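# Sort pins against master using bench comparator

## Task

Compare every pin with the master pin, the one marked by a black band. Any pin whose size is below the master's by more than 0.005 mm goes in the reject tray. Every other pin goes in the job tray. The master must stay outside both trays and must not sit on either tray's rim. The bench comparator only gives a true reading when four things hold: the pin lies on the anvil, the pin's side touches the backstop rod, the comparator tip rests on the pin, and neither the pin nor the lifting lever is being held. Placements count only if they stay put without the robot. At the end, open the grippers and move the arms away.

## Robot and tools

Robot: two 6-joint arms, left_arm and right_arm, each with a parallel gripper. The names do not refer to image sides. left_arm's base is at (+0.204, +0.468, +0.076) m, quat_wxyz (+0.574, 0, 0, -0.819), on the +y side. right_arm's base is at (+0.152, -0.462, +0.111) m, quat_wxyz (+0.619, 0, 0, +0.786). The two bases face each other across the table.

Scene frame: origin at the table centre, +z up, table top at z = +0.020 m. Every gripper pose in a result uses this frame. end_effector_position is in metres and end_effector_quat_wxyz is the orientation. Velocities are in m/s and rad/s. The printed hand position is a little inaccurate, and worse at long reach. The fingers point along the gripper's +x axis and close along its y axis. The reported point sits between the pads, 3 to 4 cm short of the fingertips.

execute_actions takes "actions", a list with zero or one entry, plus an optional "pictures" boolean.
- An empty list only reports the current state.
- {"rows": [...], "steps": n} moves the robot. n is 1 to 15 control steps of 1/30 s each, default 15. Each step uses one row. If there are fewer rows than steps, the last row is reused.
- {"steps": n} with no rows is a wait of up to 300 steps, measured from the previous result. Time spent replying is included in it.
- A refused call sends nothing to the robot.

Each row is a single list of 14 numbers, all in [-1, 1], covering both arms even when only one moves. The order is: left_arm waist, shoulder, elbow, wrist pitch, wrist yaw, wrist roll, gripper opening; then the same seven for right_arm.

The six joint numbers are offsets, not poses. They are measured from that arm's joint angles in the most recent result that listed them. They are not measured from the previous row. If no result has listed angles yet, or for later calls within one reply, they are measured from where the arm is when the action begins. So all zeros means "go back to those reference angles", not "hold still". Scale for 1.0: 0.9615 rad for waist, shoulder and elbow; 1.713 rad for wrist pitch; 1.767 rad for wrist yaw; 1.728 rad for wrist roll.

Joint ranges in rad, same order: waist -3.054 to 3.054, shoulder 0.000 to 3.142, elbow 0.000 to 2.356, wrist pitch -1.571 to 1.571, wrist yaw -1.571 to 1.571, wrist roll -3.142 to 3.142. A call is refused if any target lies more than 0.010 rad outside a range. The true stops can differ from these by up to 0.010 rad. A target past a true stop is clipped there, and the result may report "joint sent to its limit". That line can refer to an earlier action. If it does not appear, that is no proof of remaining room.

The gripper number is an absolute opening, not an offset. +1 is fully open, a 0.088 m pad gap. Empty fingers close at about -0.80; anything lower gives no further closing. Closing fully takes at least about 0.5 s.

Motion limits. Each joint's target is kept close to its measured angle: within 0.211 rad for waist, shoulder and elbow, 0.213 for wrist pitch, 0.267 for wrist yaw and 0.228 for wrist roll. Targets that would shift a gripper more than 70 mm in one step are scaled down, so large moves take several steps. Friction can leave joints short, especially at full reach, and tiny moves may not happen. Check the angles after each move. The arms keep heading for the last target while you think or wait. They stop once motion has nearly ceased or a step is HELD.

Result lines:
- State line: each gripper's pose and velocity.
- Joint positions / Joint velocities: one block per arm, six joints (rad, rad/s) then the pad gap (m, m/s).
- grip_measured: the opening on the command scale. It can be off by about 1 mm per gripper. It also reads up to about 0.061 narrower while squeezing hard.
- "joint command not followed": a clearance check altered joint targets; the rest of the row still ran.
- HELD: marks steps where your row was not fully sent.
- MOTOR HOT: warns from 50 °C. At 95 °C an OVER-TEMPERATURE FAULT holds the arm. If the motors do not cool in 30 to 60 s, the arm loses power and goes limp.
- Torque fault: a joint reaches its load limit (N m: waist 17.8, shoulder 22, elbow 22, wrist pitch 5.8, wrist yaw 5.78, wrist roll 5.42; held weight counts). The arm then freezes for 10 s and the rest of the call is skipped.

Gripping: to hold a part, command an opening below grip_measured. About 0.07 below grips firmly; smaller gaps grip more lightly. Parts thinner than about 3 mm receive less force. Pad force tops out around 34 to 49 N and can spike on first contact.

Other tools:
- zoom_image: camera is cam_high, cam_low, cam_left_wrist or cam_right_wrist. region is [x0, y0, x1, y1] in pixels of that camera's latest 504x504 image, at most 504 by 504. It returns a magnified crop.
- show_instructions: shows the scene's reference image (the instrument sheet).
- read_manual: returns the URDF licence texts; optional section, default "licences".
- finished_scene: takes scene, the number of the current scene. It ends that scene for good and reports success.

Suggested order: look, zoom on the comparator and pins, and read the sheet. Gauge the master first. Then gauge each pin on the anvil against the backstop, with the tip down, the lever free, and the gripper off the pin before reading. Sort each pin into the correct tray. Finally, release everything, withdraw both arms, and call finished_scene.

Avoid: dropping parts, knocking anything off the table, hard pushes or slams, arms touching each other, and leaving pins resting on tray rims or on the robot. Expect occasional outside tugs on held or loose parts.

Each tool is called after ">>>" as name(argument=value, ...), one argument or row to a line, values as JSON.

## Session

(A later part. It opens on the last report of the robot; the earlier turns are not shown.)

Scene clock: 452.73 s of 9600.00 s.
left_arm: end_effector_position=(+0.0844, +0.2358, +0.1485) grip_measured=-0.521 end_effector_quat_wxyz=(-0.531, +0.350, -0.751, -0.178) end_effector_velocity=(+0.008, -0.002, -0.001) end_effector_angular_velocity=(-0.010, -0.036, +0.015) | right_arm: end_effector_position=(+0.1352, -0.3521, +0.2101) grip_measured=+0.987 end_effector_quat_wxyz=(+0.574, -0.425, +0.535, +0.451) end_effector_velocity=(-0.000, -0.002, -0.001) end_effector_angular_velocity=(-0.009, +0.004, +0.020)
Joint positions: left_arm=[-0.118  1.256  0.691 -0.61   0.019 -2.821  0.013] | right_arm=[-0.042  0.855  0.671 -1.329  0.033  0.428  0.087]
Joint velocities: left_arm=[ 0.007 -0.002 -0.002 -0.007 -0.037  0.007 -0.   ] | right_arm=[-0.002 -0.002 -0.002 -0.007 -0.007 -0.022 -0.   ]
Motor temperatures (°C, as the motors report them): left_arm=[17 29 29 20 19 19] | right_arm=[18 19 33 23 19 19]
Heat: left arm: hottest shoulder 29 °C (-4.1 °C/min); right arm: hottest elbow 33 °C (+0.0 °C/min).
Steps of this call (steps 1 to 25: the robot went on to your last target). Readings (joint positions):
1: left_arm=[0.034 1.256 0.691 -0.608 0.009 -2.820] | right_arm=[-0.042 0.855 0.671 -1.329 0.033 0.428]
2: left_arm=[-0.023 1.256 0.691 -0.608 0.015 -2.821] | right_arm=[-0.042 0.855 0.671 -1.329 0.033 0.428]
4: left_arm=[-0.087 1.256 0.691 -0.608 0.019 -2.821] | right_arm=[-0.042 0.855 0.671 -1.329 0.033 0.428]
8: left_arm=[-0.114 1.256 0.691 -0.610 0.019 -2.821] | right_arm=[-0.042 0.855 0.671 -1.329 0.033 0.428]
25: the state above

>>> execute_actions(
  actions=[
    {"rows":[[-0.15,0.1,0.15,0,0,0,-0.8,0,0,0,0,0,0,1],[-0.3,0.2,0.28,0,0,0,-0.8,0,0,0,0,0,0,1],[-0.364,0.3,0.4,0,0,0,-0.8,0,0,0,0,0,0,1],[-0.364,0.3,0.4,0,0,0,-0.8,0,0,0,0,0,0,1],[-0.364,0.42,0.5,0,0,0,-0.8,0,0,0,0,0,0,1],[-0.364,0.42,0.5,0,0,0,-0.8,0,0,0,0,0,0,1],[-0.364,0.54,0.58,0,0,0,-0.8,0,0,0,0,0,0,1],[-0.364,0.54,0.58,0,0,0,-0.8,0,0,0,0,0,0,1],[-0.364,0.65,0.635,0,0,-0.004,-0.8,0,0,0,0,0,0,1]],"steps":15},
  ],
  pictures=false,
)

>>> execute_actions(
  actions=[
    {"steps":12},
  ],
  pictures=false,
)

>>> execute_actions(
  actions=[
    {"rows":[[0,0.08,0.16,-0.02,0,0,-0.8,0,0,0,0,0,0,1],[0,0.08,0.16,-0.02,0,0,-0.8,0,0,0,0,0,0,1],[0,0.16,0.32,-0.045,0,0,-0.8,0,0,0,0,0,0,1],[0,0.16,0.32,-0.045,0,0,-0.8,0,0,0,0,0,0,1],[0,0.16,0.32,-0.045,0,0,-0.8,0,0,0,0,0,0,1],[0,0.3,0.49,-0.075,0,0,-0.8,0,0,0,0,0,0,1]],"steps":15},
  ],
  pictures=false,
)

>>> execute_actions(
  actions=[
    {"steps":15},
  ],
)

Scene clock: 463.30 s of 9600.00 s.
left_arm: end_effector_position=(-0.0976, +0.1866, +0.1413) grip_measured=-0.521 end_effector_quat_wxyz=(-0.564, +0.210, -0.793, -0.089) end_effector_velocity=(+0.017, +0.019, -0.091) end_effector_angular_velocity=(+0.214, -0.205, +0.015) | right_arm: end_effector_position=(+0.1352, -0.3521, +0.2101) grip_measured=+0.987 end_effector_quat_wxyz=(+0.574, -0.425, +0.535, +0.451) end_effector_velocity=(-0.000, -0.002, -0.001) end_effector_angular_velocity=(-0.008, +0.006, -0.009)
Joint positions: left_arm=[-0.466  1.87   1.279 -0.612  0.02  -2.822  0.013] | right_arm=[-0.042  0.855  0.671 -1.329  0.033  0.428  0.087]
Joint velocities: left_arm=[-0.002  0.212 -0.002 -0.081  0.007 -0.022  0.   ] | right_arm=[-0.002 -0.002 -0.002 -0.007 -0.007  0.007 -0.   ]
Motor temperatures (°C, as the motors report them): left_arm=[17 28 29 20 19 19] | right_arm=[18 19 33 23 19 19]
Heat: left arm: hottest elbow 29 °C (-4.0 °C/min); right arm: hottest elbow 33 °C (+0.0 °C/min).
Steps of this call (steps 1 to 15: the robot went on to your last target; steps 16 to 90: nothing new was sent; then 7.07 s passed at rest; steps 91 to 105: all 15 steps of this action). Readings (joint positions):
91: left_arm=[-0.141 1.275 0.713 -0.626 0.004 -2.821] | right_arm=[-0.042 0.855 0.671 -1.329 0.033 0.428]
92: left_arm=[-0.188 1.312 0.750 -0.633 0.003 -2.821] | right_arm=[-0.042 0.855 0.671 -1.329 0.033 0.428]
94: left_arm=[-0.291 1.412 0.850 -0.611 0.007 -2.821] | right_arm=[-0.042 0.855 0.671 -1.329 0.033 0.428]
98: left_arm=[-0.440 1.641 1.095 -0.611 0.019 -2.821] | right_arm=[-0.042 0.855 0.671 -1.329 0.033 0.428]
105: the state above

Scene clock: 463.70 s of 9600.00 s.
left_arm: end_effector_position=(-0.0996, +0.1847, +0.1412) grip_measured=-0.521 end_effector_quat_wxyz=(-0.564, +0.211, -0.794, -0.089) end_effector_velocity=(+0.001, +0.002, -0.000) end_effector_angular_velocity=(+0.016, +0.005, +0.020) | right_arm: end_effector_position=(+0.1352, -0.3521, +0.2101) grip_measured=+0.987 end_effector_quat_wxyz=(+0.574, -0.425, +0.535, +0.451) end_effector_velocity=(-0.001, -0.001, +0.001) end_effector_angular_velocity=(-0.004, +0.006, +0.005)
Joint positions: left_arm=[-0.466  1.878  1.29  -0.613  0.02  -2.823  0.013] | right_arm=[-0.042  0.855  0.671 -1.329  0.033  0.428  0.087]
Joint velocities: left_arm=[ 0.002 -0.002 -0.002 -0.007  0.007 -0.022 -0.   ] | right_arm=[-0.002 -0.002  0.002 -0.007 -0.007 -0.007 -0.   ]
Motor temperatures (°C, as the motors report them): left_arm=[17 29 29 20 19 19] | right_arm=[18 19 33 23 19 19]
Heat: left arm: hottest shoulder 29 °C (-4.0 °C/min); right arm: hottest elbow 33 °C (+0.0 °C/min).
Steps of this call (steps 1 to 12: the robot went on to your last target). Readings (joint positions):
1: left_arm=[-0.466 1.875 1.279 -0.613 0.020 -2.823] | right_arm=[-0.042 0.855 0.671 -1.329 0.033 0.428]
2: left_arm=[-0.466 1.878 1.280 -0.613 0.020 -2.823] | right_arm=[-0.042 0.855 0.671 -1.329 0.033 0.428]
4: left_arm=[-0.466 1.878 1.282 -0.613 0.020 -2.823] | right_arm=[-0.042 0.855 0.671 -1.329 0.033 0.428]
8: left_arm=[-0.466 1.878 1.290 -0.613 0.020 -2.823] | right_arm=[-0.042 0.855 0.671 -1.329 0.033 0.428]
12: the state above

Scene clock: 464.20 s of 9600.00 s.
left_arm: end_effector_position=(-0.1623, +0.1254, +0.1531) grip_measured=-0.521 end_effector_quat_wxyz=(-0.549, +0.217, -0.803, -0.081) end_effector_velocity=(-0.006, +0.001, -0.014) end_effector_angular_velocity=(+0.032, -0.020, -0.004) | right_arm: end_effector_position=(+0.1352, -0.3521, +0.2101) grip_measured=+0.987 end_effector_quat_wxyz=(+0.574, -0.425, +0.535, +0.451) end_effector_velocity=(-0.002, -0.007, -0.002) end_effector_angular_velocity=(-0.031, +0.016, +0.006)
Joint positions: left_arm=[-0.466  2.161  1.739 -0.739  0.02  -2.823  0.013] | right_arm=[-0.042  0.855  0.671 -1.329  0.033  0.428  0.087]
Joint velocities: left_arm=[-0.007  0.051  0.037 -0.022  0.007 -0.007 -0.   ] | right_arm=[-0.002 -0.002 -0.007 -0.022 -0.022 -0.007 -0.   ]
Motor temperatures (°C, as the motors report them): left_arm=[17 29 29 20 19 19] | right_arm=[18 19 33 23 19 19]
Heat: left arm: hottest shoulder 29 °C (-4.0 °C/min); right arm: hottest elbow 33 °C (+0.0 °C/min).
Steps of this call (steps 1 to 15: all 15 steps of this action). Readings (joint positions):
1: left_arm=[-0.466 1.892 1.314 -0.636 0.020 -2.823] | right_arm=[-0.042 0.855 0.671 -1.329 0.033 0.428]
2: left_arm=[-0.466 1.910 1.347 -0.644 0.020 -2.823] | right_arm=[-0.042 0.855 0.671 -1.329 0.033 0.428]
4: left_arm=[-0.466 1.972 1.456 -0.663 0.020 -2.823] | right_arm=[-0.042 0.855 0.671 -1.329 0.033 0.428]
8: left_arm=[-0.466 2.099 1.673 -0.710 0.020 -2.823] | right_arm=[-0.042 0.855 0.671 -1.329 0.033 0.428]
15: the state above

Scene clock: 464.70 s of 9600.00 s.
left_arm: end_effector_position=(-0.1635, +0.1242, +0.1552) grip_measured=-0.521 end_effector_quat_wxyz=(-0.546, +0.218, -0.805, -0.080) end_effector_velocity=(+0.002, +0.002, +0.000) end_effector_angular_velocity=(+0.002, -0.008, +0.007) | right_arm: end_effector_position=(+0.1352, -0.3521, +0.2101) grip_measured=+0.987 end_effector_quat_wxyz=(+0.574, -0.425, +0.535, +0.451) end_effector_velocity=(+0.004, -0.002, -0.002) end_effector_angular_velocity=(-0.013, -0.025, +0.004)
Joint positions: left_arm=[-0.466  2.162  1.747 -0.74   0.02  -2.823  0.013] | right_arm=[-0.042  0.855  0.671 -1.329  0.033  0.428  0.087]
Joint velocities: left_arm=[-0.002 -0.007 -0.007 -0.007 -0.007 -0.007 -0.   ] | right_arm=[-0.002  0.002 -0.007 -0.007  0.022 -0.007 -0.   ]
Motor temperatures (°C, as the motors report them): left_arm=[17 29 29 20 19 19] | right_arm=[18 19 33 23 19 19]
Heat: left arm: hottest shoulder 29 °C (-4.0 °C/min); right arm: hottest elbow 33 °C (+0.0 °C/min).
Steps of this call (steps 1 to 15: the robot went on to your last target). Readings (joint positions):
1: left_arm=[-0.466 2.161 1.741 -0.739 0.020 -2.823] | right_arm=[-0.042 0.855 0.671 -1.329 0.033 0.428]
2: left_arm=[-0.466 2.162 1.742 -0.739 0.020 -2.823] | right_arm=[-0.042 0.855 0.671 -1.329 0.033 0.428]
4: left_arm=[-0.466 2.162 1.744 -0.740 0.020 -2.823] | right_arm=[-0.042 0.855 0.671 -1.329 0.033 0.428]
8: left_arm=[-0.466 2.162 1.747 -0.740 0.020 -2.823] | right_arm=[-0.042 0.855 0.671 -1.329 0.033 0.428]
15: the state above
All arms were judged still, so your last target was given up. Only a new action makes them travel on or press farther. Fingers that are still opening or closing keep moving.

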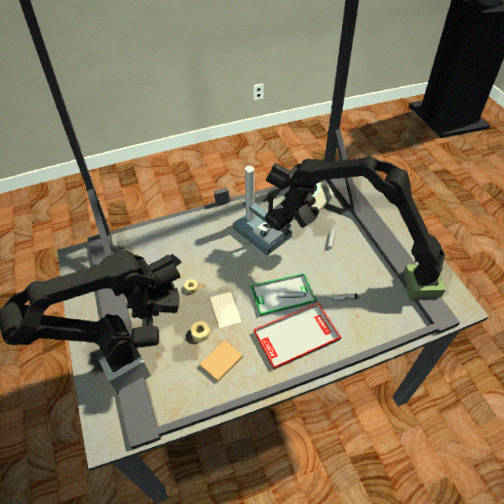

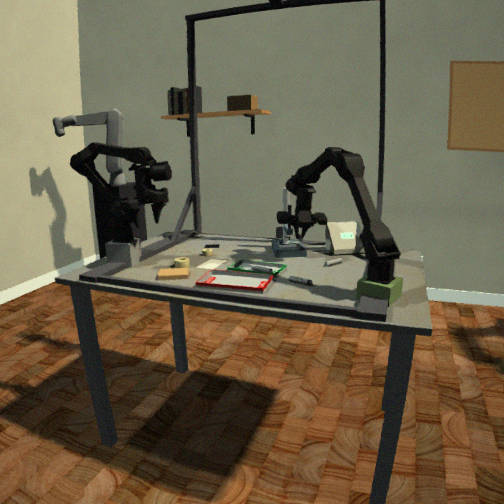

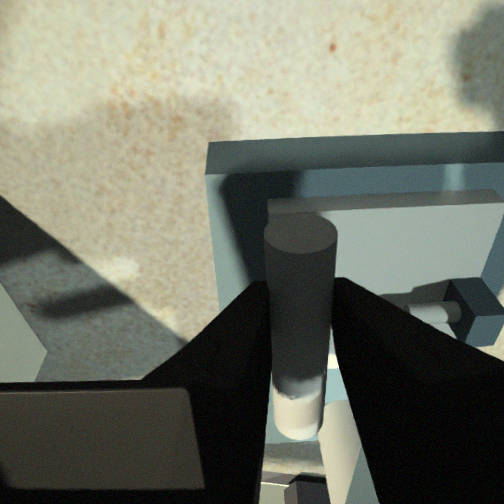

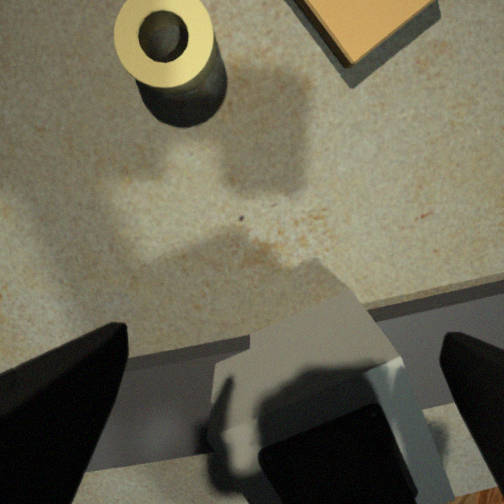

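>>> execute_actions(
  actions=[
    {"rows":[[0,0.03,0.04,-0.008,0,0,-0.8,0,0,0,0,0,0,1],[0,0.03,0.04,-0.008,0,0,-0.8,0,0,0,0,0,0,1],[0,0.065,0.065,-0.015,0,0,-0.8,0,0,0,0,0,0,1],[0,0.065,0.065,-0.015,0,0,-0.8,0,0,0,0,0,0,1],[0,0.101,0.076,-0.02,0,0,-0.8,0,0,0,0,0,0,1]],"steps":15},
  ],
  pictures=false,
)

>>> execute_actions(
  actions=[
    {"rows":[[0.012,0.002,0,0,0,0.003,-0.8,0,0,0,0,0,0,1],[0.02,0.002,0,0,0,0.005,-0.8,0,0,0,0,0,0,1],[0.028,0.002,0,0,0,0.008,-0.8,0,0,0,0,0,0,1],[0.036,0.002,0,0,0,0.01,-0.8,0,0,0,0,0,0,1],[0.044,0.002,0,0,0,0.012,-0.8,0,0,0,0,0,0,1],[0.052,0.002,0,0,0,0.014,-0.8,0,0,0,0,0,0,1],[0.06,0.002,0,0,0,0.016,-0.8,0,0,0,0,0,0,1],[0.068,0.002,0,0,0,0.018,-0.8,0,0,0,0,0,0,1],[0.076,0.002,0,0,0,0.02,-0.8,0,0,0,0,0,0,1],[0.084,0.002,0,0,0,0.02,-0.8,0,0,0,0,0,0,1],[0.09,0.002,0,0,0,0.02,-0.8,0,0,0,0,0,0,1]],"steps":15},
  ],
)

Scene clock: 475.73 s of 9600.00 s.
left_arm: end_effector_position=(-0.1679, +0.1201, +0.1307) grip_measured=-0.521 end_effector_quat_wxyz=(-0.567, +0.209, -0.791, -0.091) end_effector_velocity=(-0.001, +0.003, -0.021) end_effector_angular_velocity=(+0.022, -0.030, +0.002) | right_arm: end_effector_position=(+0.1352, -0.3521, +0.2101) grip_measured=+0.987 end_effector_quat_wxyz=(+0.574, -0.425, +0.535, +0.451) end_effector_velocity=(+0.002, -0.004, +0.001) end_effector_angular_velocity=(-0.016, -0.012, +0.019)
Joint positions: left_arm=[-0.466  2.25   1.811 -0.773  0.02  -2.823  0.013] | right_arm=[-0.042  0.855  0.671 -1.329  0.033  0.428  0.087]
Joint velocities: left_arm=[-0.007  0.042 -0.002  0.007 -0.007 -0.007  0.   ] | right_arm=[-0.002 -0.002  0.002 -0.022  0.007 -0.022 -0.   ]
Motor temperatures (°C, as the motors report them): left_arm=[17 31 30 20 19 19] | right_arm=[18 19 33 23 19 19]
Heat: left arm: hottest shoulder 31 °C (-1.0 °C/min); right arm: hottest elbow 33 °C (+0.0 °C/min).
Steps of this call (steps 1 to 90: nothing new was sent; then 7.53 s passed at rest; steps 91 to 105: all 15 steps of this action). Readings (joint positions):
91: left_arm=[-0.466 2.166 1.752 -0.746 0.020 -2.823] | right_arm=[-0.042 0.855 0.671 -1.329 0.033 0.428]
92: left_arm=[-0.466 2.170 1.759 -0.748 0.020 -2.823] | right_arm=[-0.042 0.855 0.671 -1.329 0.033 0.428]
94: left_arm=[-0.466 2.189 1.781 -0.755 0.020 -2.823] | right_arm=[-0.042 0.855 0.671 -1.329 0.033 0.428]
98: left_arm=[-0.466 2.236 1.806 -0.766 0.020 -2.823] | right_arm=[-0.042 0.855 0.671 -1.329 0.033 0.428]
105: the state above

Scene clock: 476.23 s of 9600.00 s.
left_arm: end_effector_position=(-0.1416, +0.0940, +0.1306) grip_measured=-0.521 end_effector_quat_wxyz=(-0.565, +0.226, -0.787, -0.102) end_effector_velocity=(+0.003, +0.000, -0.000) end_effector_angular_velocity=(-0.007, -0.018, +0.012) | right_arm: end_effector_position=(+0.1352, -0.3521, +0.2101) grip_measured=+0.987 end_effector_quat_wxyz=(+0.574, -0.425, +0.535, +0.451) end_effector_velocity=(-0.000, -0.002, -0.001) end_effector_angular_velocity=(-0.009, +0.005, +0.005)
Joint positions: left_arm=[-0.39   2.25   1.811 -0.773  0.031 -2.79   0.013] | right_arm=[-0.042  0.855  0.671 -1.329  0.033  0.428  0.087]
Joint velocities: left_arm=[-0.002 -0.002 -0.002 -0.007 -0.022 -0.007 -0.   ] | right_arm=[-0.002 -0.002 -0.002 -0.007 -0.007 -0.007  0.   ]
Motor temperatures (°C, as the motors report them): left_arm=[17 32 30 20 19 19] | right_arm=[18 19 33 23 19 19]
Heat: left arm: hottest shoulder 32 °C (+0.0 °C/min); right arm: hottest elbow 33 °C (+0.0 °C/min).
Steps of this call (steps 1 to 15: all 15 steps of this action). Readings (joint positions):
1: left_arm=[-0.466 2.250 1.811 -0.773 0.020 -2.823] | right_arm=[-0.042 0.855 0.671 -1.329 0.033 0.428]
2: left_arm=[-0.464 2.250 1.811 -0.773 0.020 -2.823] | right_arm=[-0.042 0.855 0.671 -1.329 0.033 0.428]
4: left_arm=[-0.457 2.250 1.811 -0.773 0.020 -2.818] | right_arm=[-0.042 0.855 0.671 -1.329 0.033 0.428]
8: left_arm=[-0.425 2.250 1.811 -0.773 0.020 -2.804] | right_arm=[-0.042 0.855 0.671 -1.329 0.033 0.428]
15: the state above

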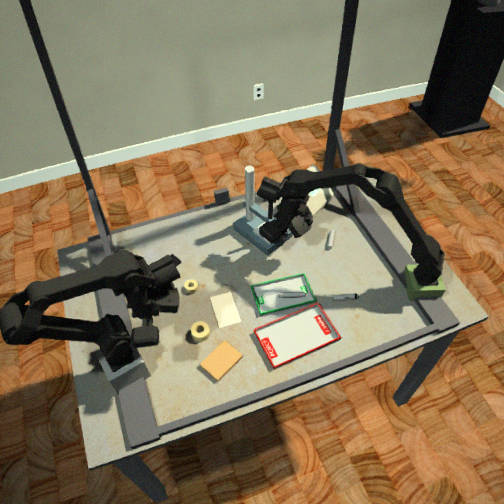

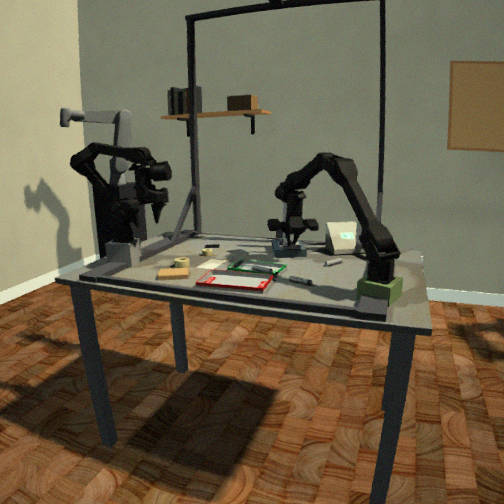

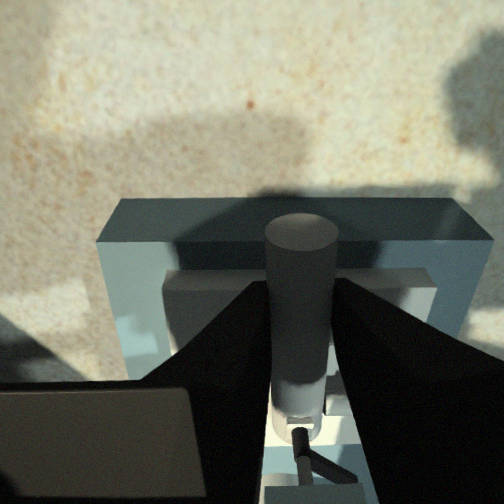

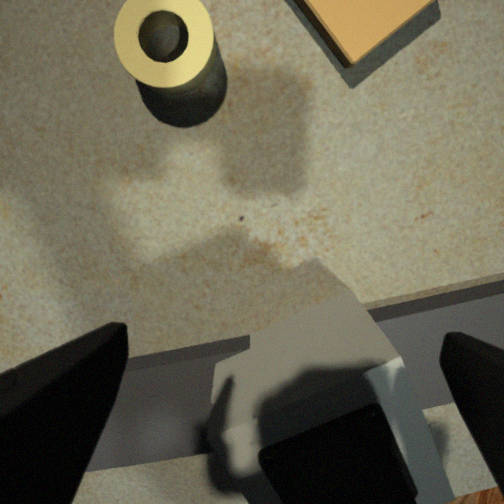

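>>> execute_actions(
  actions=[
    {"rows":[[0.004,0.012,0,0,0,0,-0.8,0,0,0,0,0,0,1],[0.004,0.014,0,0,0,0,-0.8,0,0,0,0,0,0,1],[0.004,0.014,0,0,0,0,-0.8,0,0,0,0,0,0,1],[0.004,0.014,0,0,0,0,-0.8,0,0,0,0,0,0,1],[0,0.014,0,0,0,0,-0.6,0,0,0,0,0,0,1],[0,0.014,0,0,0,0,-0.52,0,0,0,0,0,0,1],[0,0.014,0,0,0,0,-0.5,0,0,0,0,0,0,1],[0,0.014,0,0,0,0,-0.46,0,0,0,0,0,0,1],[0,0.014,0,0,0,0,-0.45,0,0,0,0,0,0,1],[0,0.014,0,0,0,0,-0.4,0,0,0,0,0,0,1],[0,0.014,0,0,0,0,-0.4,0,0,0,0,0,0,1],[0,0.014,0,0,0,0,-0.3,0,0,0,0,0,0,1],[0,0.014,0,0,0,0,-0.3,0,0,0,0,0,0,1],[0,0.014,0,0,0,0,-0.15,0,0,0,0,0,0,1]],"steps":15},
  ],
)

>>> execute_actions(
  actions=[
    {"rows":[[0,-0.04,0,0,0,0,-0.15,0,0,0,0,0,0,1],[0,-0.04,0,0,0,0,-0.15,0,0,0,0,0,0,1],[0,-0.04,0,0,0,0,-0.15,0,0,0,0,0,0,1],[0,-0.09,0,0,0,0,-0.15,0,0,0,0,0,0,1],[0,-0.09,0,0,0,0,-0.15,0,0,0,0,0,0,1],[0,-0.09,0,0,0,0,-0.15,0,0,0,0,0,0,1],[0,-0.09,0,0,0,0,-0.15,0,0,0,0,0,0,1],[0,-0.33,-0.448,0.072,0,0,-0.15,0,0,0,0,0,0,1]],"steps":15},
  ],
  pictures=false,
)

>>> execute_actions(
  actions=[
    {"steps":10},
  ],
  pictures=false,
)

>>> execute_actions(
  actions=[
    {"rows":[[-0.383,-0.19,-0.075,0.17,-0.01,-0.123,-0.1,0,0,0,0,0,0,1]],"steps":15},
  ],
  pictures=false,
)

>>> execute_actions(
  actions=[
    {"steps":10},
  ],
)

Scene clock: 491.50 s of 9600.00 s.
left_arm: end_effector_position=(-0.1418, +0.0944, +0.1291) grip_measured=-0.260 end_effector_quat_wxyz=(-0.566, +0.225, -0.786, -0.103) end_effector_velocity=(-0.000, +0.003, -0.000) end_effector_angular_velocity=(+0.012, +0.002, +0.002) | right_arm: end_effector_position=(+0.1352, -0.3521, +0.2101) grip_measured=+0.987 end_effector_quat_wxyz=(+0.574, -0.425, +0.535, +0.451) end_effector_velocity=(+0.002, -0.002, -0.000) end_effector_angular_velocity=(-0.001, -0.008, +0.004)
Joint positions: left_arm=[-0.391  2.253  1.811 -0.773  0.031 -2.79   0.026] | right_arm=[-0.042  0.855  0.671 -1.329  0.033  0.428  0.087]
Joint velocities: left_arm=[-0.002 -0.002 -0.002 -0.007  0.007 -0.007  0.07 ] | right_arm=[-0.002 -0.007 -0.002 -0.007  0.007 -0.007 -0.   ]
Motor temperatures (°C, as the motors report them): left_arm=[17 35 30 20 19 19] | right_arm=[18 19 33 23 19 19]
Heat: left arm: hottest shoulder 35 °C (+5.0 °C/min); right arm: hottest elbow 33 °C (+0.0 °C/min).
Steps of this call (steps 1 to 15: the robot went on to your last target; steps 16 to 90: nothing new was sent; then 11.77 s passed at rest; steps 91 to 105: all 15 steps of this action). Readings (joint positions):
91: left_arm=[-0.390 2.250 1.811 -0.773 0.031 -2.790] | right_arm=[-0.042 0.855 0.671 -1.329 0.033 0.428]
92: left_arm=[-0.390 2.251 1.811 -0.773 0.031 -2.790] | right_arm=[-0.042 0.855 0.671 -1.329 0.033 0.428]
94: left_arm=[-0.390 2.252 1.811 -0.773 0.031 -2.790] | right_arm=[-0.042 0.855 0.671 -1.329 0.033 0.428]
98: left_arm=[-0.391 2.252 1.811 -0.773 0.031 -2.790] | right_arm=[-0.042 0.855 0.671 -1.329 0.033 0.428]
105: the state above

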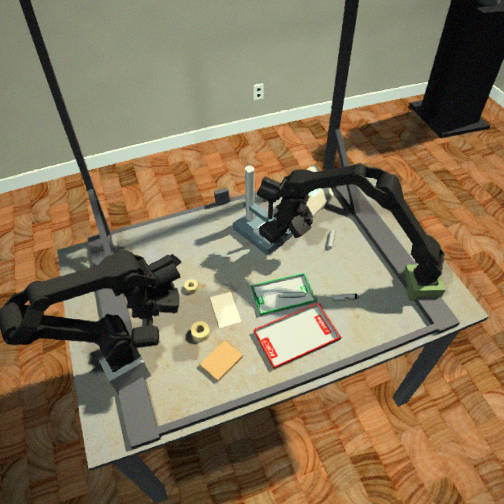

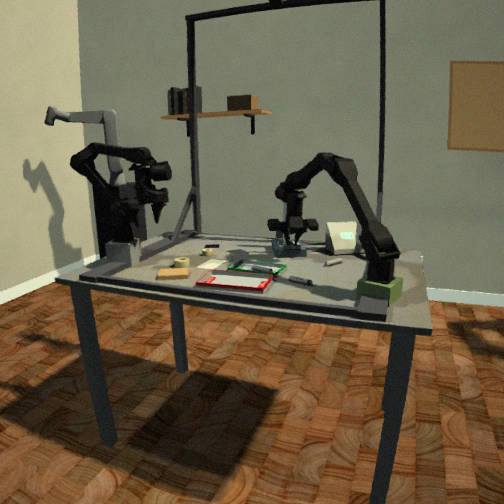

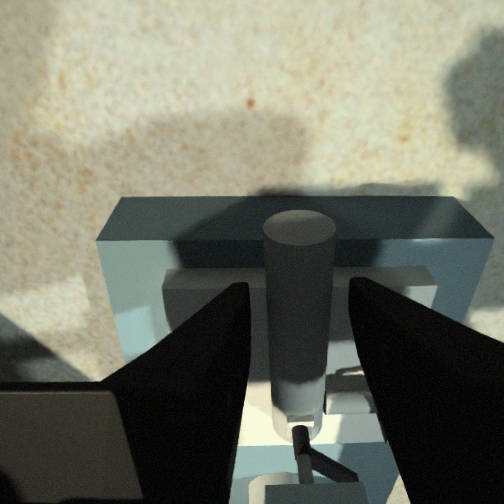

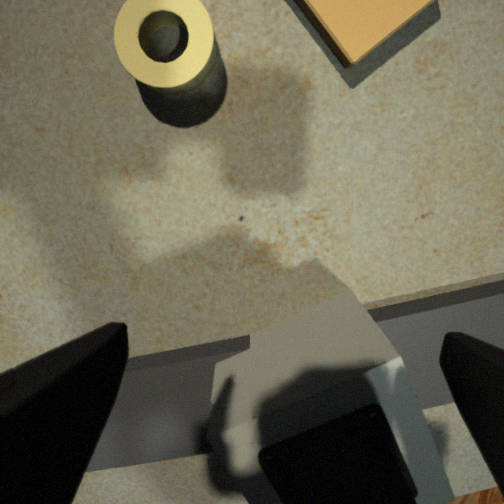

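Scene clock: 492.00 s of 9600.00 s.
left_arm: end_effector_position=(-0.0984, +0.1422, +0.1660) grip_measured=-0.153 end_effector_quat_wxyz=(-0.543, +0.236, -0.801, -0.089) end_effector_velocity=(+0.094, +0.097, -0.193) end_effector_angular_velocity=(+0.344, -0.344, +0.005) | right_arm: end_effector_position=(+0.1352, -0.3521, +0.2101) grip_measured=+0.987 end_effector_quat_wxyz=(+0.574, -0.425, +0.535, +0.451) end_effector_velocity=(-0.000, -0.002, -0.001) end_effector_angular_velocity=(-0.009, +0.005, +0.005)
Joint positions: left_arm=[-0.391  1.923  1.435 -0.66   0.031 -2.79   0.032] | right_arm=[-0.042  0.855  0.671 -1.329  0.033  0.428  0.087]
Joint velocities: left_arm=[ 0.002 -0.002 -0.613  0.125 -0.022  0.007 -0.   ] | right_arm=[-0.002 -0.002 -0.002 -0.007 -0.007 -0.007 -0.   ]
Motor temperatures (°C, as the motors report them): left_arm=[17 35 30 20 19 19] | right_arm=[18 19 33 23 19 19]
Heat: left arm: hottest shoulder 35 °C (+5.1 °C/min); right arm: hottest elbow 33 °C (+0.0 °C/min).
Steps of this call (steps 1 to 15: all 15 steps of this action). Readings (joint positions):
1: left_arm=[-0.391 2.250 1.811 -0.773 0.031 -2.790] | right_arm=[-0.042 0.855 0.671 -1.329 0.033 0.428]
2: left_arm=[-0.391 2.247 1.811 -0.773 0.031 -2.790] | right_arm=[-0.042 0.855 0.671 -1.329 0.033 0.428]
4: left_arm=[-0.391 2.233 1.811 -0.773 0.031 -2.790] | right_arm=[-0.042 0.855 0.671 -1.329 0.033 0.428]
8: left_arm=[-0.391 2.154 1.766 -0.720 0.031 -2.790] | right_arm=[-0.042 0.855 0.671 -1.329 0.033 0.428]
15: the state above

Scene clock: 492.33 s of 9600.00 s.
left_arm: end_effector_position=(-0.0904, +0.1510, +0.1444) grip_measured=-0.152 end_effector_quat_wxyz=(-0.562, +0.227, -0.789, -0.100) end_effector_velocity=(+0.003, +0.000, -0.000) end_effector_angular_velocity=(+0.003, -0.008, +0.012) | right_arm: end_effector_position=(+0.1352, -0.3521, +0.2101) grip_measured=+0.987 end_effector_quat_wxyz=(+0.574, -0.425, +0.535, +0.451) end_effector_velocity=(+0.001, +0.000, -0.002) end_effector_angular_velocity=(+0.004, -0.007, +0.004)
Joint positions: left_arm=[-0.391  1.938  1.385 -0.65   0.031 -2.79   0.032] | right_arm=[-0.042  0.855  0.671 -1.329  0.033  0.428  0.087]
Joint velocities: left_arm=[ 0.002 -0.002 -0.002 -0.007 -0.007 -0.007 -0.001] | right_arm=[-0.002 -0.002 -0.007  0.007  0.007 -0.007 -0.   ]
Motor temperatures (°C, as the motors report them): left_arm=[17 35 30 20 19 19] | right_arm=[18 19 33 23 19 19]
Heat: left arm: hottest shoulder 35 °C (+5.0 °C/min); right arm: hottest elbow 33 °C (+0.0 °C/min).
Steps of this call (steps 1 to 10: the robot went on to your last target). Readings (joint positions):
1: left_arm=[-0.391 1.927 1.417 -0.658 0.031 -2.790] | right_arm=[-0.042 0.855 0.671 -1.329 0.033 0.428]
2: left_arm=[-0.391 1.933 1.403 -0.658 0.031 -2.790] | right_arm=[-0.042 0.855 0.671 -1.329 0.033 0.428]
4: left_arm=[-0.391 1.939 1.388 -0.658 0.031 -2.790] | right_arm=[-0.042 0.855 0.671 -1.329 0.033 0.428]
8: left_arm=[-0.391 1.938 1.385 -0.650 0.031 -2.790] | right_arm=[-0.042 0.855 0.671 -1.329 0.033 0.428]
10: the state above

Scene clock: 492.83 s of 9600.00 s.
left_arm: end_effector_position=(-0.2174, +0.2623, +0.2352) grip_measured=-0.102 end_effector_quat_wxyz=(-0.390, +0.174, -0.904, -0.026) end_effector_velocity=(+0.031, -0.018, -0.036) end_effector_angular_velocity=(+0.042, -0.086, +0.087) | right_arm: end_effector_position=(+0.1352, -0.3521, +0.2101) grip_measured=+0.987 end_effector_quat_wxyz=(+0.574, -0.425, +0.535, +0.451) end_effector_velocity=(+0.002, +0.001, -0.000) end_effector_angular_velocity=(+0.008, -0.006, -0.000)
Joint positions: left_arm=[-0.764  1.757  1.327 -0.365  0.019 -2.995  0.034] | right_arm=[-0.042  0.855  0.671 -1.329  0.033  0.428  0.087]
Joint velocities: left_arm=[ 0.056 -0.002 -0.09  -0.007 -0.022 -0.022  0.   ] | right_arm=[-0.007 -0.002 -0.002  0.007  0.007 -0.007 -0.   ]
Motor temperatures (°C, as the motors report them): left_arm=[17 35 30 20 19 19] | right_arm=[18 19 33 23 19 19]
Heat: left arm: hottest shoulder 35 °C (+5.1 °C/min); right arm: hottest elbow 33 °C (+0.0 °C/min).
Steps of this call (steps 1 to 15: all 15 steps of this action). Readings (joint positions):
1: left_arm=[-0.400 1.924 1.375 -0.621 0.022 -2.819] | right_arm=[-0.042 0.855 0.671 -1.329 0.033 0.428]
2: left_arm=[-0.425 1.907 1.359 -0.582 0.018 -2.855] | right_arm=[-0.042 0.855 0.671 -1.329 0.033 0.428]
4: left_arm=[-0.499 1.868 1.342 -0.507 0.018 -2.905] | right_arm=[-0.042 0.855 0.671 -1.329 0.033 0.428]
8: left_arm=[-0.674 1.790 1.339 -0.402 0.018 -2.968] | right_arm=[-0.042 0.855 0.671 -1.329 0.033 0.428]
15: the state above

Scene clock: 493.17 s of 9600.00 s.
left_arm: end_effector_position=(-0.2163, +0.2613, +0.2337) grip_measured=-0.102 end_effector_quat_wxyz=(-0.390, +0.176, -0.903, -0.027) end_effector_velocity=(-0.002, +0.001, +0.003) end_effector_angular_velocity=(+0.004, +0.015, -0.002) | right_arm: end_effector_position=(+0.1352, -0.3521, +0.2101) grip_measured=+0.987 end_effector_quat_wxyz=(+0.574, -0.425, +0.535, +0.451) end_effector_velocity=(-0.001, -0.000, -0.002) end_effector_angular_velocity=(-0.004, +0.005, +0.025)
Joint positions: left_arm=[-0.761  1.757  1.322 -0.362  0.019 -2.997  0.034] | right_arm=[-0.042  0.855  0.671 -1.329  0.033  0.428  0.087]
Joint velocities: left_arm=[-0.002 -0.002  0.002  0.007  0.007 -0.007 -0.   ] | right_arm=[ 0.002  0.002 -0.007  0.007 -0.007 -0.022 -0.   ]
Motor temperatures (°C, as the motors report them): left_arm=[17 35 30 20 19 19] | right_arm=[18 19 33 23 19 19]
Heat: left arm: hottest shoulder 35 °C (+5.0 °C/min); right arm: hottest elbow 33 °C (+0.0 °C/min).
Steps of this call (steps 1 to 10: the robot went on to your last target). Readings (joint positions):
1: left_arm=[-0.762 1.757 1.324 -0.365 0.019 -2.996] | right_arm=[-0.042 0.855 0.671 -1.329 0.033 0.428]
2: left_arm=[-0.761 1.757 1.323 -0.365 0.019 -2.996] | right_arm=[-0.042 0.855 0.671 -1.329 0.033 0.428]
4: left_arm=[-0.761 1.757 1.322 -0.363 0.019 -2.997] | right_arm=[-0.042 0.855 0.671 -1.329 0.033 0.428]
8: left_arm=[-0.761 1.757 1.322 -0.362 0.019 -2.997] | right_arm=[-0.042 0.855 0.671 -1.329 0.033 0.428]
10: the state above

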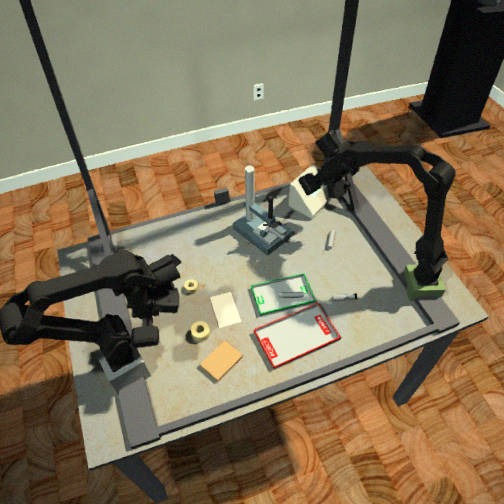

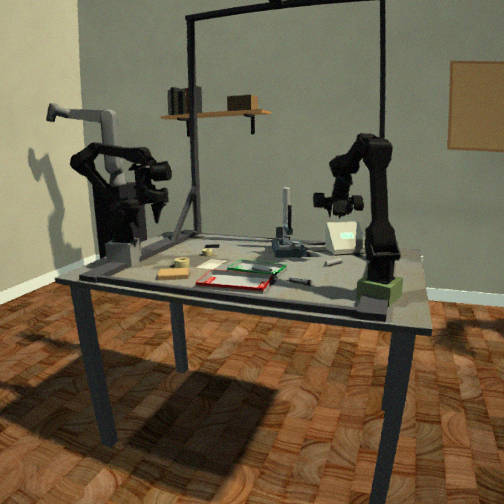

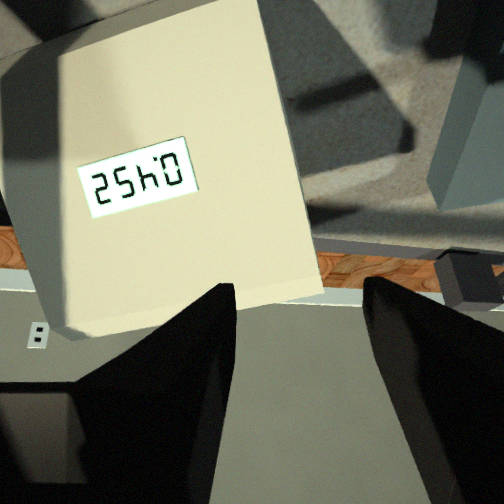

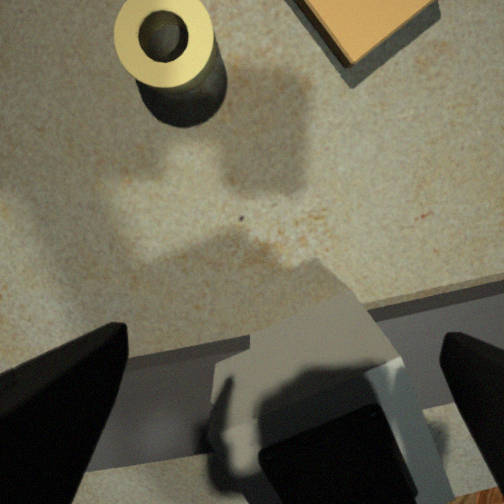

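>>> execute_actions(
  actions=[
    {"rows":[[0.385,0.195,0.08,-0.169,0.005,0.12,-0.1,0,0,0,0,0,0,1]],"steps":15},
  ],
  pictures=false,
)

>>> execute_actions(
  actions=[
    {"steps":8},
  ],
  pictures=false,
)

>>> execute_actions(
  actions=[
    {"rows":[[0,0.13,0.2,-0.025,0,0,-0.1,0,0,0,0,0,0,1],[0,0.13,0.2,-0.025,0,0,-0.1,0,0,0,0,0,0,1],[0,0.13,0.2,-0.025,0,0,-0.1,0,0,0,0,0,0,1],[0,0.235,0.39,-0.052,0,0,-0.1,0,0,0,0,0,0,1]],"steps":15},
  ],
  pictures=false,
)

>>> execute_actions(
  actions=[
    {"steps":10},
  ],
)

Scene clock: 500.53 s of 9600.00 s.
left_arm: end_effector_position=(-0.0889, +0.1471, +0.1451) grip_measured=-0.102 end_effector_quat_wxyz=(-0.560, +0.235, -0.788, -0.102) end_effector_velocity=(-0.044, +0.002, +0.032) end_effector_angular_velocity=(-0.088, +0.059, -0.098) | right_arm: end_effector_position=(+0.1352, -0.3521, +0.2101) grip_measured=+0.987 end_effector_quat_wxyz=(+0.574, -0.425, +0.535, +0.451) end_effector_velocity=(-0.001, +0.001, -0.000) end_effector_angular_velocity=(+0.006, +0.008, +0.005)
Joint positions: left_arm=[-0.385  1.939  1.388 -0.645  0.024 -2.796  0.034] | right_arm=[-0.042  0.855  0.671 -1.329  0.033  0.428  0.087]
Joint velocities: left_arm=[-0.081 -0.002  0.095  0.007 -0.007  0.022 -0.   ] | right_arm=[-0.002 -0.002 -0.002  0.007 -0.007 -0.007 -0.   ]
Motor temperatures (°C, as the motors report them): left_arm=[17 35 30 21 19 19] | right_arm=[18 19 33 23 19 19]
Heat: left arm: hottest shoulder 35 °C (+6.0 °C/min); right arm: hottest elbow 33 °C (+0.0 °C/min).
Steps of this call (steps 1 to 15: the robot went on to your last target; steps 16 to 90: nothing new was sent; then 3.87 s passed at rest; steps 91 to 105: all 15 steps of this action). Readings (joint positions):
91: left_arm=[-0.750 1.774 1.332 -0.391 0.025 -2.970] | right_arm=[-0.042 0.855 0.671 -1.329 0.033 0.428]
92: left_arm=[-0.725 1.792 1.350 -0.427 0.027 -2.936] | right_arm=[-0.042 0.855 0.671 -1.329 0.033 0.428]
94: left_arm=[-0.653 1.835 1.373 -0.497 0.027 -2.887] | right_arm=[-0.042 0.855 0.671 -1.329 0.033 0.428]
98: left_arm=[-0.478 1.913 1.377 -0.604 0.027 -2.824] | right_arm=[-0.042 0.855 0.671 -1.329 0.033 0.428]
105: the state above

Scene clock: 500.80 s of 9600.00 s.
left_arm: end_effector_position=(-0.0904, +0.1481, +0.1460) grip_measured=-0.102 end_effector_quat_wxyz=(-0.561, +0.233, -0.788, -0.100) end_effector_velocity=(-0.001, +0.002, +0.001) end_effector_angular_velocity=(+0.001, -0.002, -0.026) | right_arm: end_effector_position=(+0.1352, -0.3521, +0.2101) grip_measured=+0.987 end_effector_quat_wxyz=(+0.574, -0.425, +0.535, +0.451) end_effector_velocity=(+0.002, -0.002, -0.000) end_effector_angular_velocity=(-0.006, -0.009, -0.000)
Joint positions: left_arm=[-0.389  1.939  1.391 -0.649  0.024 -2.795  0.034] | right_arm=[-0.042  0.855  0.671 -1.329  0.033  0.428  0.087]
Joint velocities: left_arm=[-0.002 -0.002  0.002 -0.007  0.007  0.022 -0.   ] | right_arm=[-0.007 -0.002 -0.002 -0.007  0.007 -0.007 -0.   ]
Motor temperatures (°C, as the motors report them): left_arm=[17 35 30 21 19 19] | right_arm=[18 19 33 23 19 19]
Heat: left arm: hottest shoulder 35 °C (+6.0 °C/min); right arm: hottest elbow 33 °C (+0.0 °C/min).
Steps of this call (steps 1 to 8: the robot went on to your last target). Readings (joint positions):
1: left_arm=[-0.387 1.939 1.390 -0.645 0.024 -2.796] | right_arm=[-0.042 0.855 0.671 -1.329 0.033 0.428]
2: left_arm=[-0.389 1.939 1.391 -0.646 0.024 -2.796] | right_arm=[-0.042 0.855 0.671 -1.329 0.033 0.428]
4: left_arm=[-0.389 1.939 1.391 -0.648 0.024 -2.795] | right_arm=[-0.042 0.855 0.671 -1.329 0.033 0.428]
8: the state above

Scene clock: 501.30 s of 9600.00 s.
left_arm: end_effector_position=(-0.1388, +0.0947, +0.1646) grip_measured=-0.102 end_effector_quat_wxyz=(-0.536, +0.245, -0.804, -0.085) end_effector_velocity=(-0.001, +0.003, -0.004) end_effector_angular_velocity=(+0.014, -0.017, +0.002) | right_arm: end_effector_position=(+0.1352, -0.3521, +0.2101) grip_measured=+0.987 end_effector_quat_wxyz=(+0.574, -0.425, +0.535, +0.451) end_effector_velocity=(+0.000, -0.005, -0.001) end_effector_angular_velocity=(-0.027, +0.003, -0.024)
Joint positions: left_arm=[-0.389  2.15   1.756 -0.734  0.024 -2.795  0.034] | right_arm=[-0.042  0.855  0.671 -1.329  0.033  0.428  0.087]
Joint velocities: left_arm=[-0.007  0.012  0.012 -0.022 -0.007 -0.007 -0.   ] | right_arm=[-0.002  0.002 -0.002 -0.022 -0.007  0.022 -0.   ]
Motor temperatures (°C, as the motors report them): left_arm=[17 35 30 21 19 19] | right_arm=[18 19 33 23 19 19]
Heat: left arm: hottest shoulder 35 °C (+6.1 °C/min); right arm: hottest elbow 33 °C (+0.0 °C/min).
Steps of this call (steps 1 to 15: all 15 steps of this action). Readings (joint positions):
1: left_arm=[-0.389 1.960 1.425 -0.681 0.024 -2.795] | right_arm=[-0.042 0.855 0.671 -1.329 0.033 0.428]
2: left_arm=[-0.389 1.987 1.470 -0.685 0.024 -2.795] | right_arm=[-0.042 0.855 0.671 -1.329 0.033 0.428]
4: left_arm=[-0.389 2.051 1.566 -0.695 0.024 -2.795] | right_arm=[-0.042 0.855 0.671 -1.329 0.033 0.428]
8: left_arm=[-0.389 2.141 1.726 -0.720 0.024 -2.795] | right_arm=[-0.042 0.855 0.671 -1.329 0.033 0.428]
15: the state above

Scene clock: 501.63 s of 9600.00 s.
left_arm: end_effector_position=(-0.1387, +0.0948, +0.1632) grip_measured=-0.102 end_effector_quat_wxyz=(-0.537, +0.244, -0.803, -0.086) end_effector_velocity=(-0.001, -0.001, +0.000) end_effector_angular_velocity=(-0.008, +0.002, +0.007) | right_arm: end_effector_position=(+0.1352, -0.3521, +0.2101) grip_measured=+0.987 end_effector_quat_wxyz=(+0.574, -0.425, +0.535, +0.451) end_effector_velocity=(-0.000, -0.002, -0.001) end_effector_angular_velocity=(-0.009, +0.005, +0.005)
Joint positions: left_arm=[-0.389  2.153  1.757 -0.734  0.024 -2.795  0.034] | right_arm=[-0.042  0.855  0.671 -1.329  0.033  0.428  0.087]
Joint velocities: left_arm=[-0.002  0.002  0.002  0.007 -0.007 -0.007  0.   ] | right_arm=[-0.002 -0.002 -0.002 -0.007 -0.007 -0.007 -0.   ]
Motor temperatures (°C, as the motors report them): left_arm=[17 35 30 21 19 19] | right_arm=[18 19 33 23 19 19]
Heat: left arm: hottest shoulder 35 °C (+6.0 °C/min); right arm: hottest elbow 33 °C (+0.0 °C/min).
Steps of this call (steps 1 to 10: the robot went on to your last target). Readings (joint positions):
1: left_arm=[-0.389 2.150 1.757 -0.734 0.024 -2.795] | right_arm=[-0.042 0.855 0.671 -1.329 0.033 0.428]
2: left_arm=[-0.389 2.151 1.757 -0.734 0.024 -2.795] | right_arm=[-0.042 0.855 0.671 -1.329 0.033 0.428]
4: left_arm=[-0.389 2.152 1.757 -0.734 0.024 -2.795] | right_arm=[-0.042 0.855 0.671 -1.329 0.033 0.428]
8: left_arm=[-0.389 2.153 1.757 -0.734 0.024 -2.795] | right_arm=[-0.042 0.855 0.671 -1.329 0.033 0.428]
10: the state above

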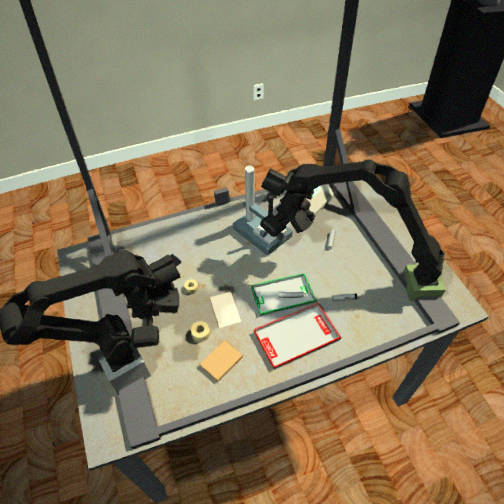

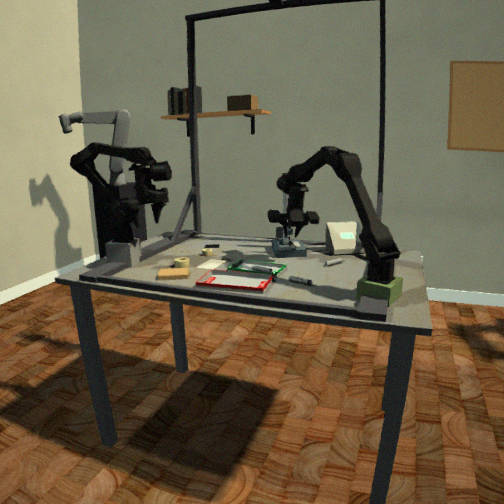

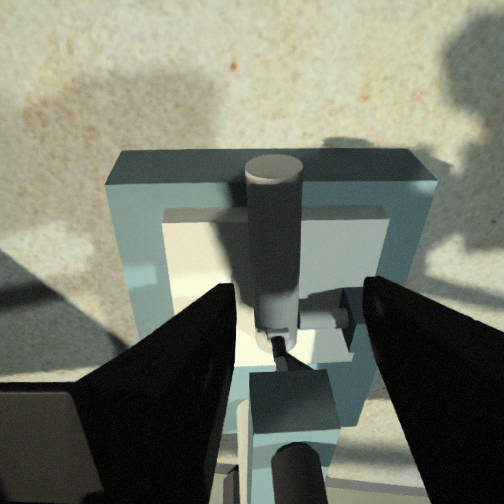

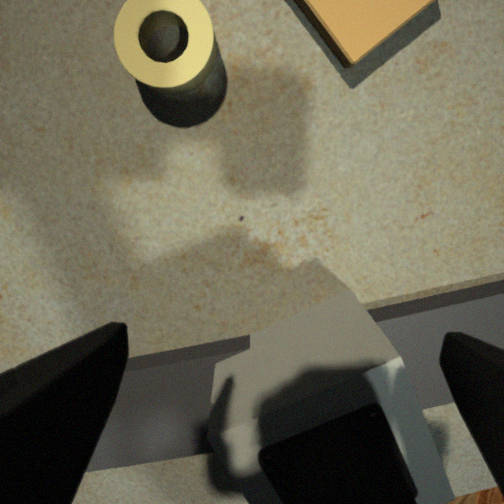

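>>> execute_actions(
  actions=[
    {"rows":[[-0.006,0.04,0.03,-0.01,0,0,-0.15,0,0,0,0,0,0,1],[-0.006,0.04,0.03,-0.01,0,0,-0.15,0,0,0,0,0,0,1],[-0.006,0.075,0.05,-0.018,0,0,-0.15,0,0,0,0,0,0,1],[-0.006,0.075,0.05,-0.018,0,0,-0.15,0,0,0,0,0,0,1],[-0.006,0.108,0.063,-0.023,0,0,-0.15,0,0,0,0,0,0,1]],"steps":15},
  ],
  pictures=false,
)

>>> execute_actions(
  actions=[
    {"rows":[[0,0.004,0,0,0,0,-0.35,0,0,0,0,0,0,1],[0,0.004,0,0,0,0,-0.4,0,0,0,0,0,0,1],[0,0.004,0,0,0,0,-0.45,0,0,0,0,0,0,1],[0,0.004,0,0,0,0,-0.5,0,0,0,0,0,0,1],[0,0.004,0,0,0,0,-0.55,0,0,0,0,0,0,1],[0,0.004,0,0,0,0,-0.6,0,0,0,0,0,0,1],[0,0.004,0,0,0,0,-0.7,0,0,0,0,0,0,1],[0,0.004,0,0,0,0,-0.8,0,0,0,0,0,0,1]],"steps":15},
  ],
  pictures=false,
)

>>> execute_actions(
  actions=[
    {"rows":[[-0.015,0,0,0,0,-0.005,-0.8,0,0,0,0,0,0,1],[-0.03,0,0,0,0,-0.01,-0.8,0,0,0,0,0,0,1],[-0.045,0,0,0,0,-0.015,-0.8,0,0,0,0,0,0,1],[-0.06,0,0,0,0,-0.02,-0.8,0,0,0,0,0,0,1],[-0.07,0,0,0,0,-0.02,-0.8,0,0,0,0,0,0,1],[-0.075,0,0,0,0,-0.02,-0.8,0,0,0,0,0,0,1],[-0.075,0,0,0,0,-0.02,-0.8,0,0,0,0,0,0,1],[-0.075,0,0,0,0,-0.02,-0.8,0,0,0,0,0,0,1],[-0.075,-0.04,0,0,0,-0.02,-0.8,0,0,0,0,0,0,1],[-0.075,-0.04,0,0,0,-0.02,-0.8,0,0,0,0,0,0,1],[-0.075,-0.09,0,0,0,-0.02,-0.8,0,0,0,0,0,0,1]],"steps":15},
  ],
)

Scene clock: 515.67 s of 9600.00 s.
left_arm: end_effector_position=(-0.1409, +0.0944, +0.1289) grip_measured=-0.148 end_effector_quat_wxyz=(-0.567, +0.228, -0.784, -0.103) end_effector_velocity=(-0.010, -0.007, +0.017) end_effector_angular_velocity=(-0.024, +0.042, +0.016) | right_arm: end_effector_position=(+0.1352, -0.3521, +0.2101) grip_measured=+0.987 end_effector_quat_wxyz=(+0.574, -0.425, +0.535, +0.451) end_effector_velocity=(-0.000, -0.002, -0.001) end_effector_angular_velocity=(-0.014, +0.004, +0.005)
Joint positions: left_arm=[-0.392  2.251  1.807 -0.771  0.024 -2.795  0.032] | right_arm=[-0.042  0.855  0.671 -1.329  0.033  0.428  0.087]
Joint velocities: left_arm=[-0.002 -0.002  0.051 -0.007  0.007 -0.022 -0.   ] | right_arm=[-0.002  0.002 -0.002 -0.007 -0.007 -0.007 -0.   ]
Motor temperatures (°C, as the motors report them): left_arm=[17 35 30 20 19 19] | right_arm=[18 19 33 23 19 19]
Heat: left arm: hottest shoulder 35 °C (+6.0 °C/min); right arm: hottest elbow 33 °C (+0.0 °C/min).
Steps of this call (steps 1 to 15: the robot went on to your last target; steps 16 to 90: nothing new was sent; then 10.53 s passed at rest; steps 91 to 105: all 15 steps of this action). Readings (joint positions):
91: left_arm=[-0.389 2.157 1.760 -0.740 0.024 -2.795] | right_arm=[-0.042 0.855 0.671 -1.329 0.033 0.428]
92: left_arm=[-0.389 2.161 1.766 -0.742 0.024 -2.795] | right_arm=[-0.042 0.855 0.671 -1.329 0.033 0.428]
94: left_arm=[-0.390 2.182 1.785 -0.751 0.024 -2.795] | right_arm=[-0.042 0.855 0.671 -1.329 0.033 0.428]
98: left_arm=[-0.392 2.231 1.805 -0.766 0.024 -2.795] | right_arm=[-0.042 0.855 0.671 -1.329 0.033 0.428]
105: the state above

Scene clock: 516.17 s of 9600.00 s.
left_arm: end_effector_position=(-0.1412, +0.0947, +0.1291) grip_measured=-0.511 end_effector_quat_wxyz=(-0.567, +0.228, -0.785, -0.103) end_effector_velocity=(-0.001, +0.003, -0.000) end_effector_angular_velocity=(-0.001, -0.012, -0.012) | right_arm: end_effector_position=(+0.1352, -0.3521, +0.2101) grip_measured=+0.987 end_effector_quat_wxyz=(+0.574, -0.425, +0.535, +0.451) end_effector_velocity=(-0.001, +0.001, -0.000) end_effector_angular_velocity=(+0.006, +0.008, +0.005)
Joint positions: left_arm=[-0.392  2.251  1.808 -0.773  0.024 -2.795  0.014] | right_arm=[-0.042  0.855  0.671 -1.329  0.033  0.428  0.087]
Joint velocities: left_arm=[-0.007 -0.002 -0.002 -0.007 -0.007  0.007 -0.   ] | right_arm=[-0.002 -0.002 -0.002  0.007 -0.007 -0.007 -0.   ]
Motor temperatures (°C, as the motors report them): left_arm=[17 35 30 20 19 19] | right_arm=[18 19 33 23 19 19]
Heat: left arm: hottest shoulder 35 °C (+6.1 °C/min); right arm: hottest elbow 33 °C (+0.0 °C/min).
Steps of this call (steps 1 to 15: all 15 steps of this action). Readings (joint positions):
1: left_arm=[-0.392 2.251 1.808 -0.771 0.024 -2.795] | right_arm=[-0.042 0.855 0.671 -1.329 0.033 0.428]
2: left_arm=[-0.392 2.251 1.808 -0.771 0.024 -2.795] | right_arm=[-0.042 0.855 0.671 -1.329 0.033 0.428]
4: left_arm=[-0.392 2.251 1.808 -0.771 0.024 -2.795] | right_arm=[-0.042 0.855 0.671 -1.329 0.033 0.428]
8: left_arm=[-0.392 2.251 1.808 -0.773 0.024 -2.795] | right_arm=[-0.042 0.855 0.671 -1.329 0.033 0.428]
15: the state above

Scene clock: 516.67 s of 9600.00 s.
left_arm: end_effector_position=(-0.1688, +0.1209, +0.1545) grip_measured=-0.511 end_effector_quat_wxyz=(-0.551, +0.215, -0.802, -0.083) end_effector_velocity=(-0.001, -0.009, +0.172) end_effector_angular_velocity=(-0.215, +0.270, +0.029) | right_arm: end_effector_position=(+0.1352, -0.3521, +0.2101) grip_measured=+0.987 end_effector_quat_wxyz=(+0.574, -0.425, +0.535, +0.451) end_effector_velocity=(+0.002, -0.005, -0.001) end_effector_angular_velocity=(-0.025, -0.013, +0.004)
Joint positions: left_arm=[-0.468  2.197  1.805 -0.775  0.021 -2.824  0.014] | right_arm=[-0.042  0.855  0.671 -1.329  0.033  0.428  0.087]
Joint velocities: left_arm=[ 0.017 -0.354 -0.002 -0.007  0.022 -0.022 -0.   ] | right_arm=[-0.002  0.002 -0.002 -0.022  0.007 -0.007 -0.   ]
Motor temperatures (°C, as the motors report them): left_arm=[17 35 30 20 19 19] | right_arm=[18 19 33 23 19 19]
Heat: left arm: hottest shoulder 35 °C (+6.0 °C/min); right arm: hottest elbow 33 °C (+0.0 °C/min).
Steps of this call (steps 1 to 15: all 15 steps of this action). Readings (joint positions):
1: left_arm=[-0.393 2.251 1.808 -0.773 0.024 -2.795] | right_arm=[-0.042 0.855 0.671 -1.329 0.033 0.428]
2: left_arm=[-0.395 2.251 1.808 -0.773 0.023 -2.798] | right_arm=[-0.042 0.855 0.671 -1.329 0.033 0.428]
4: left_arm=[-0.406 2.251 1.808 -0.773 0.021 -2.810] | right_arm=[-0.042 0.855 0.671 -1.329 0.033 0.428]
8: left_arm=[-0.451 2.251 1.808 -0.773 0.020 -2.822] | right_arm=[-0.042 0.855 0.671 -1.329 0.033 0.428]
15: the state above

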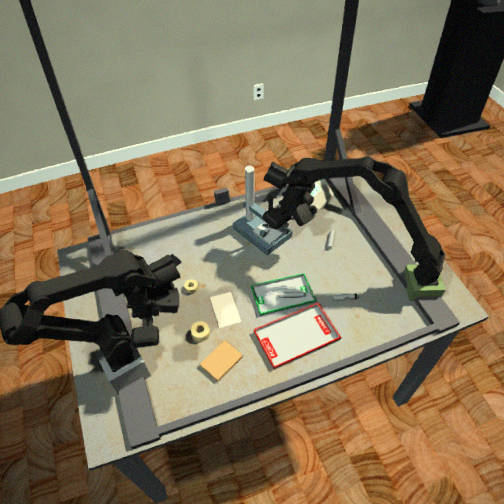

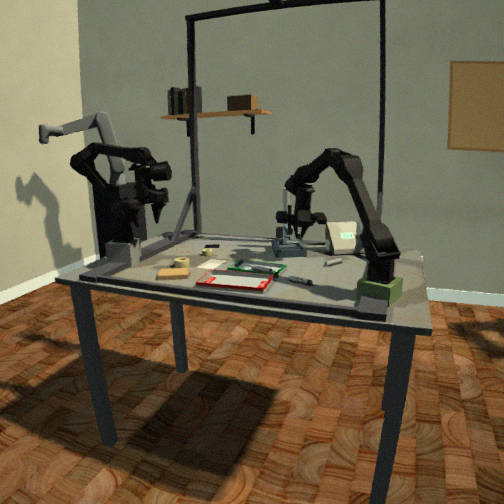

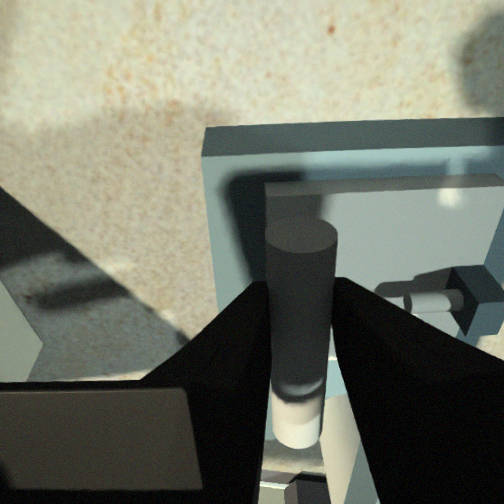

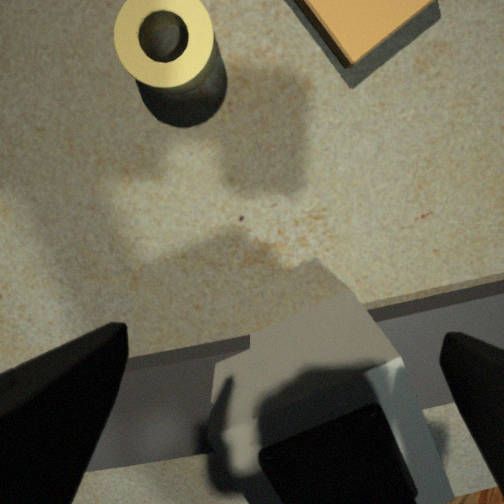

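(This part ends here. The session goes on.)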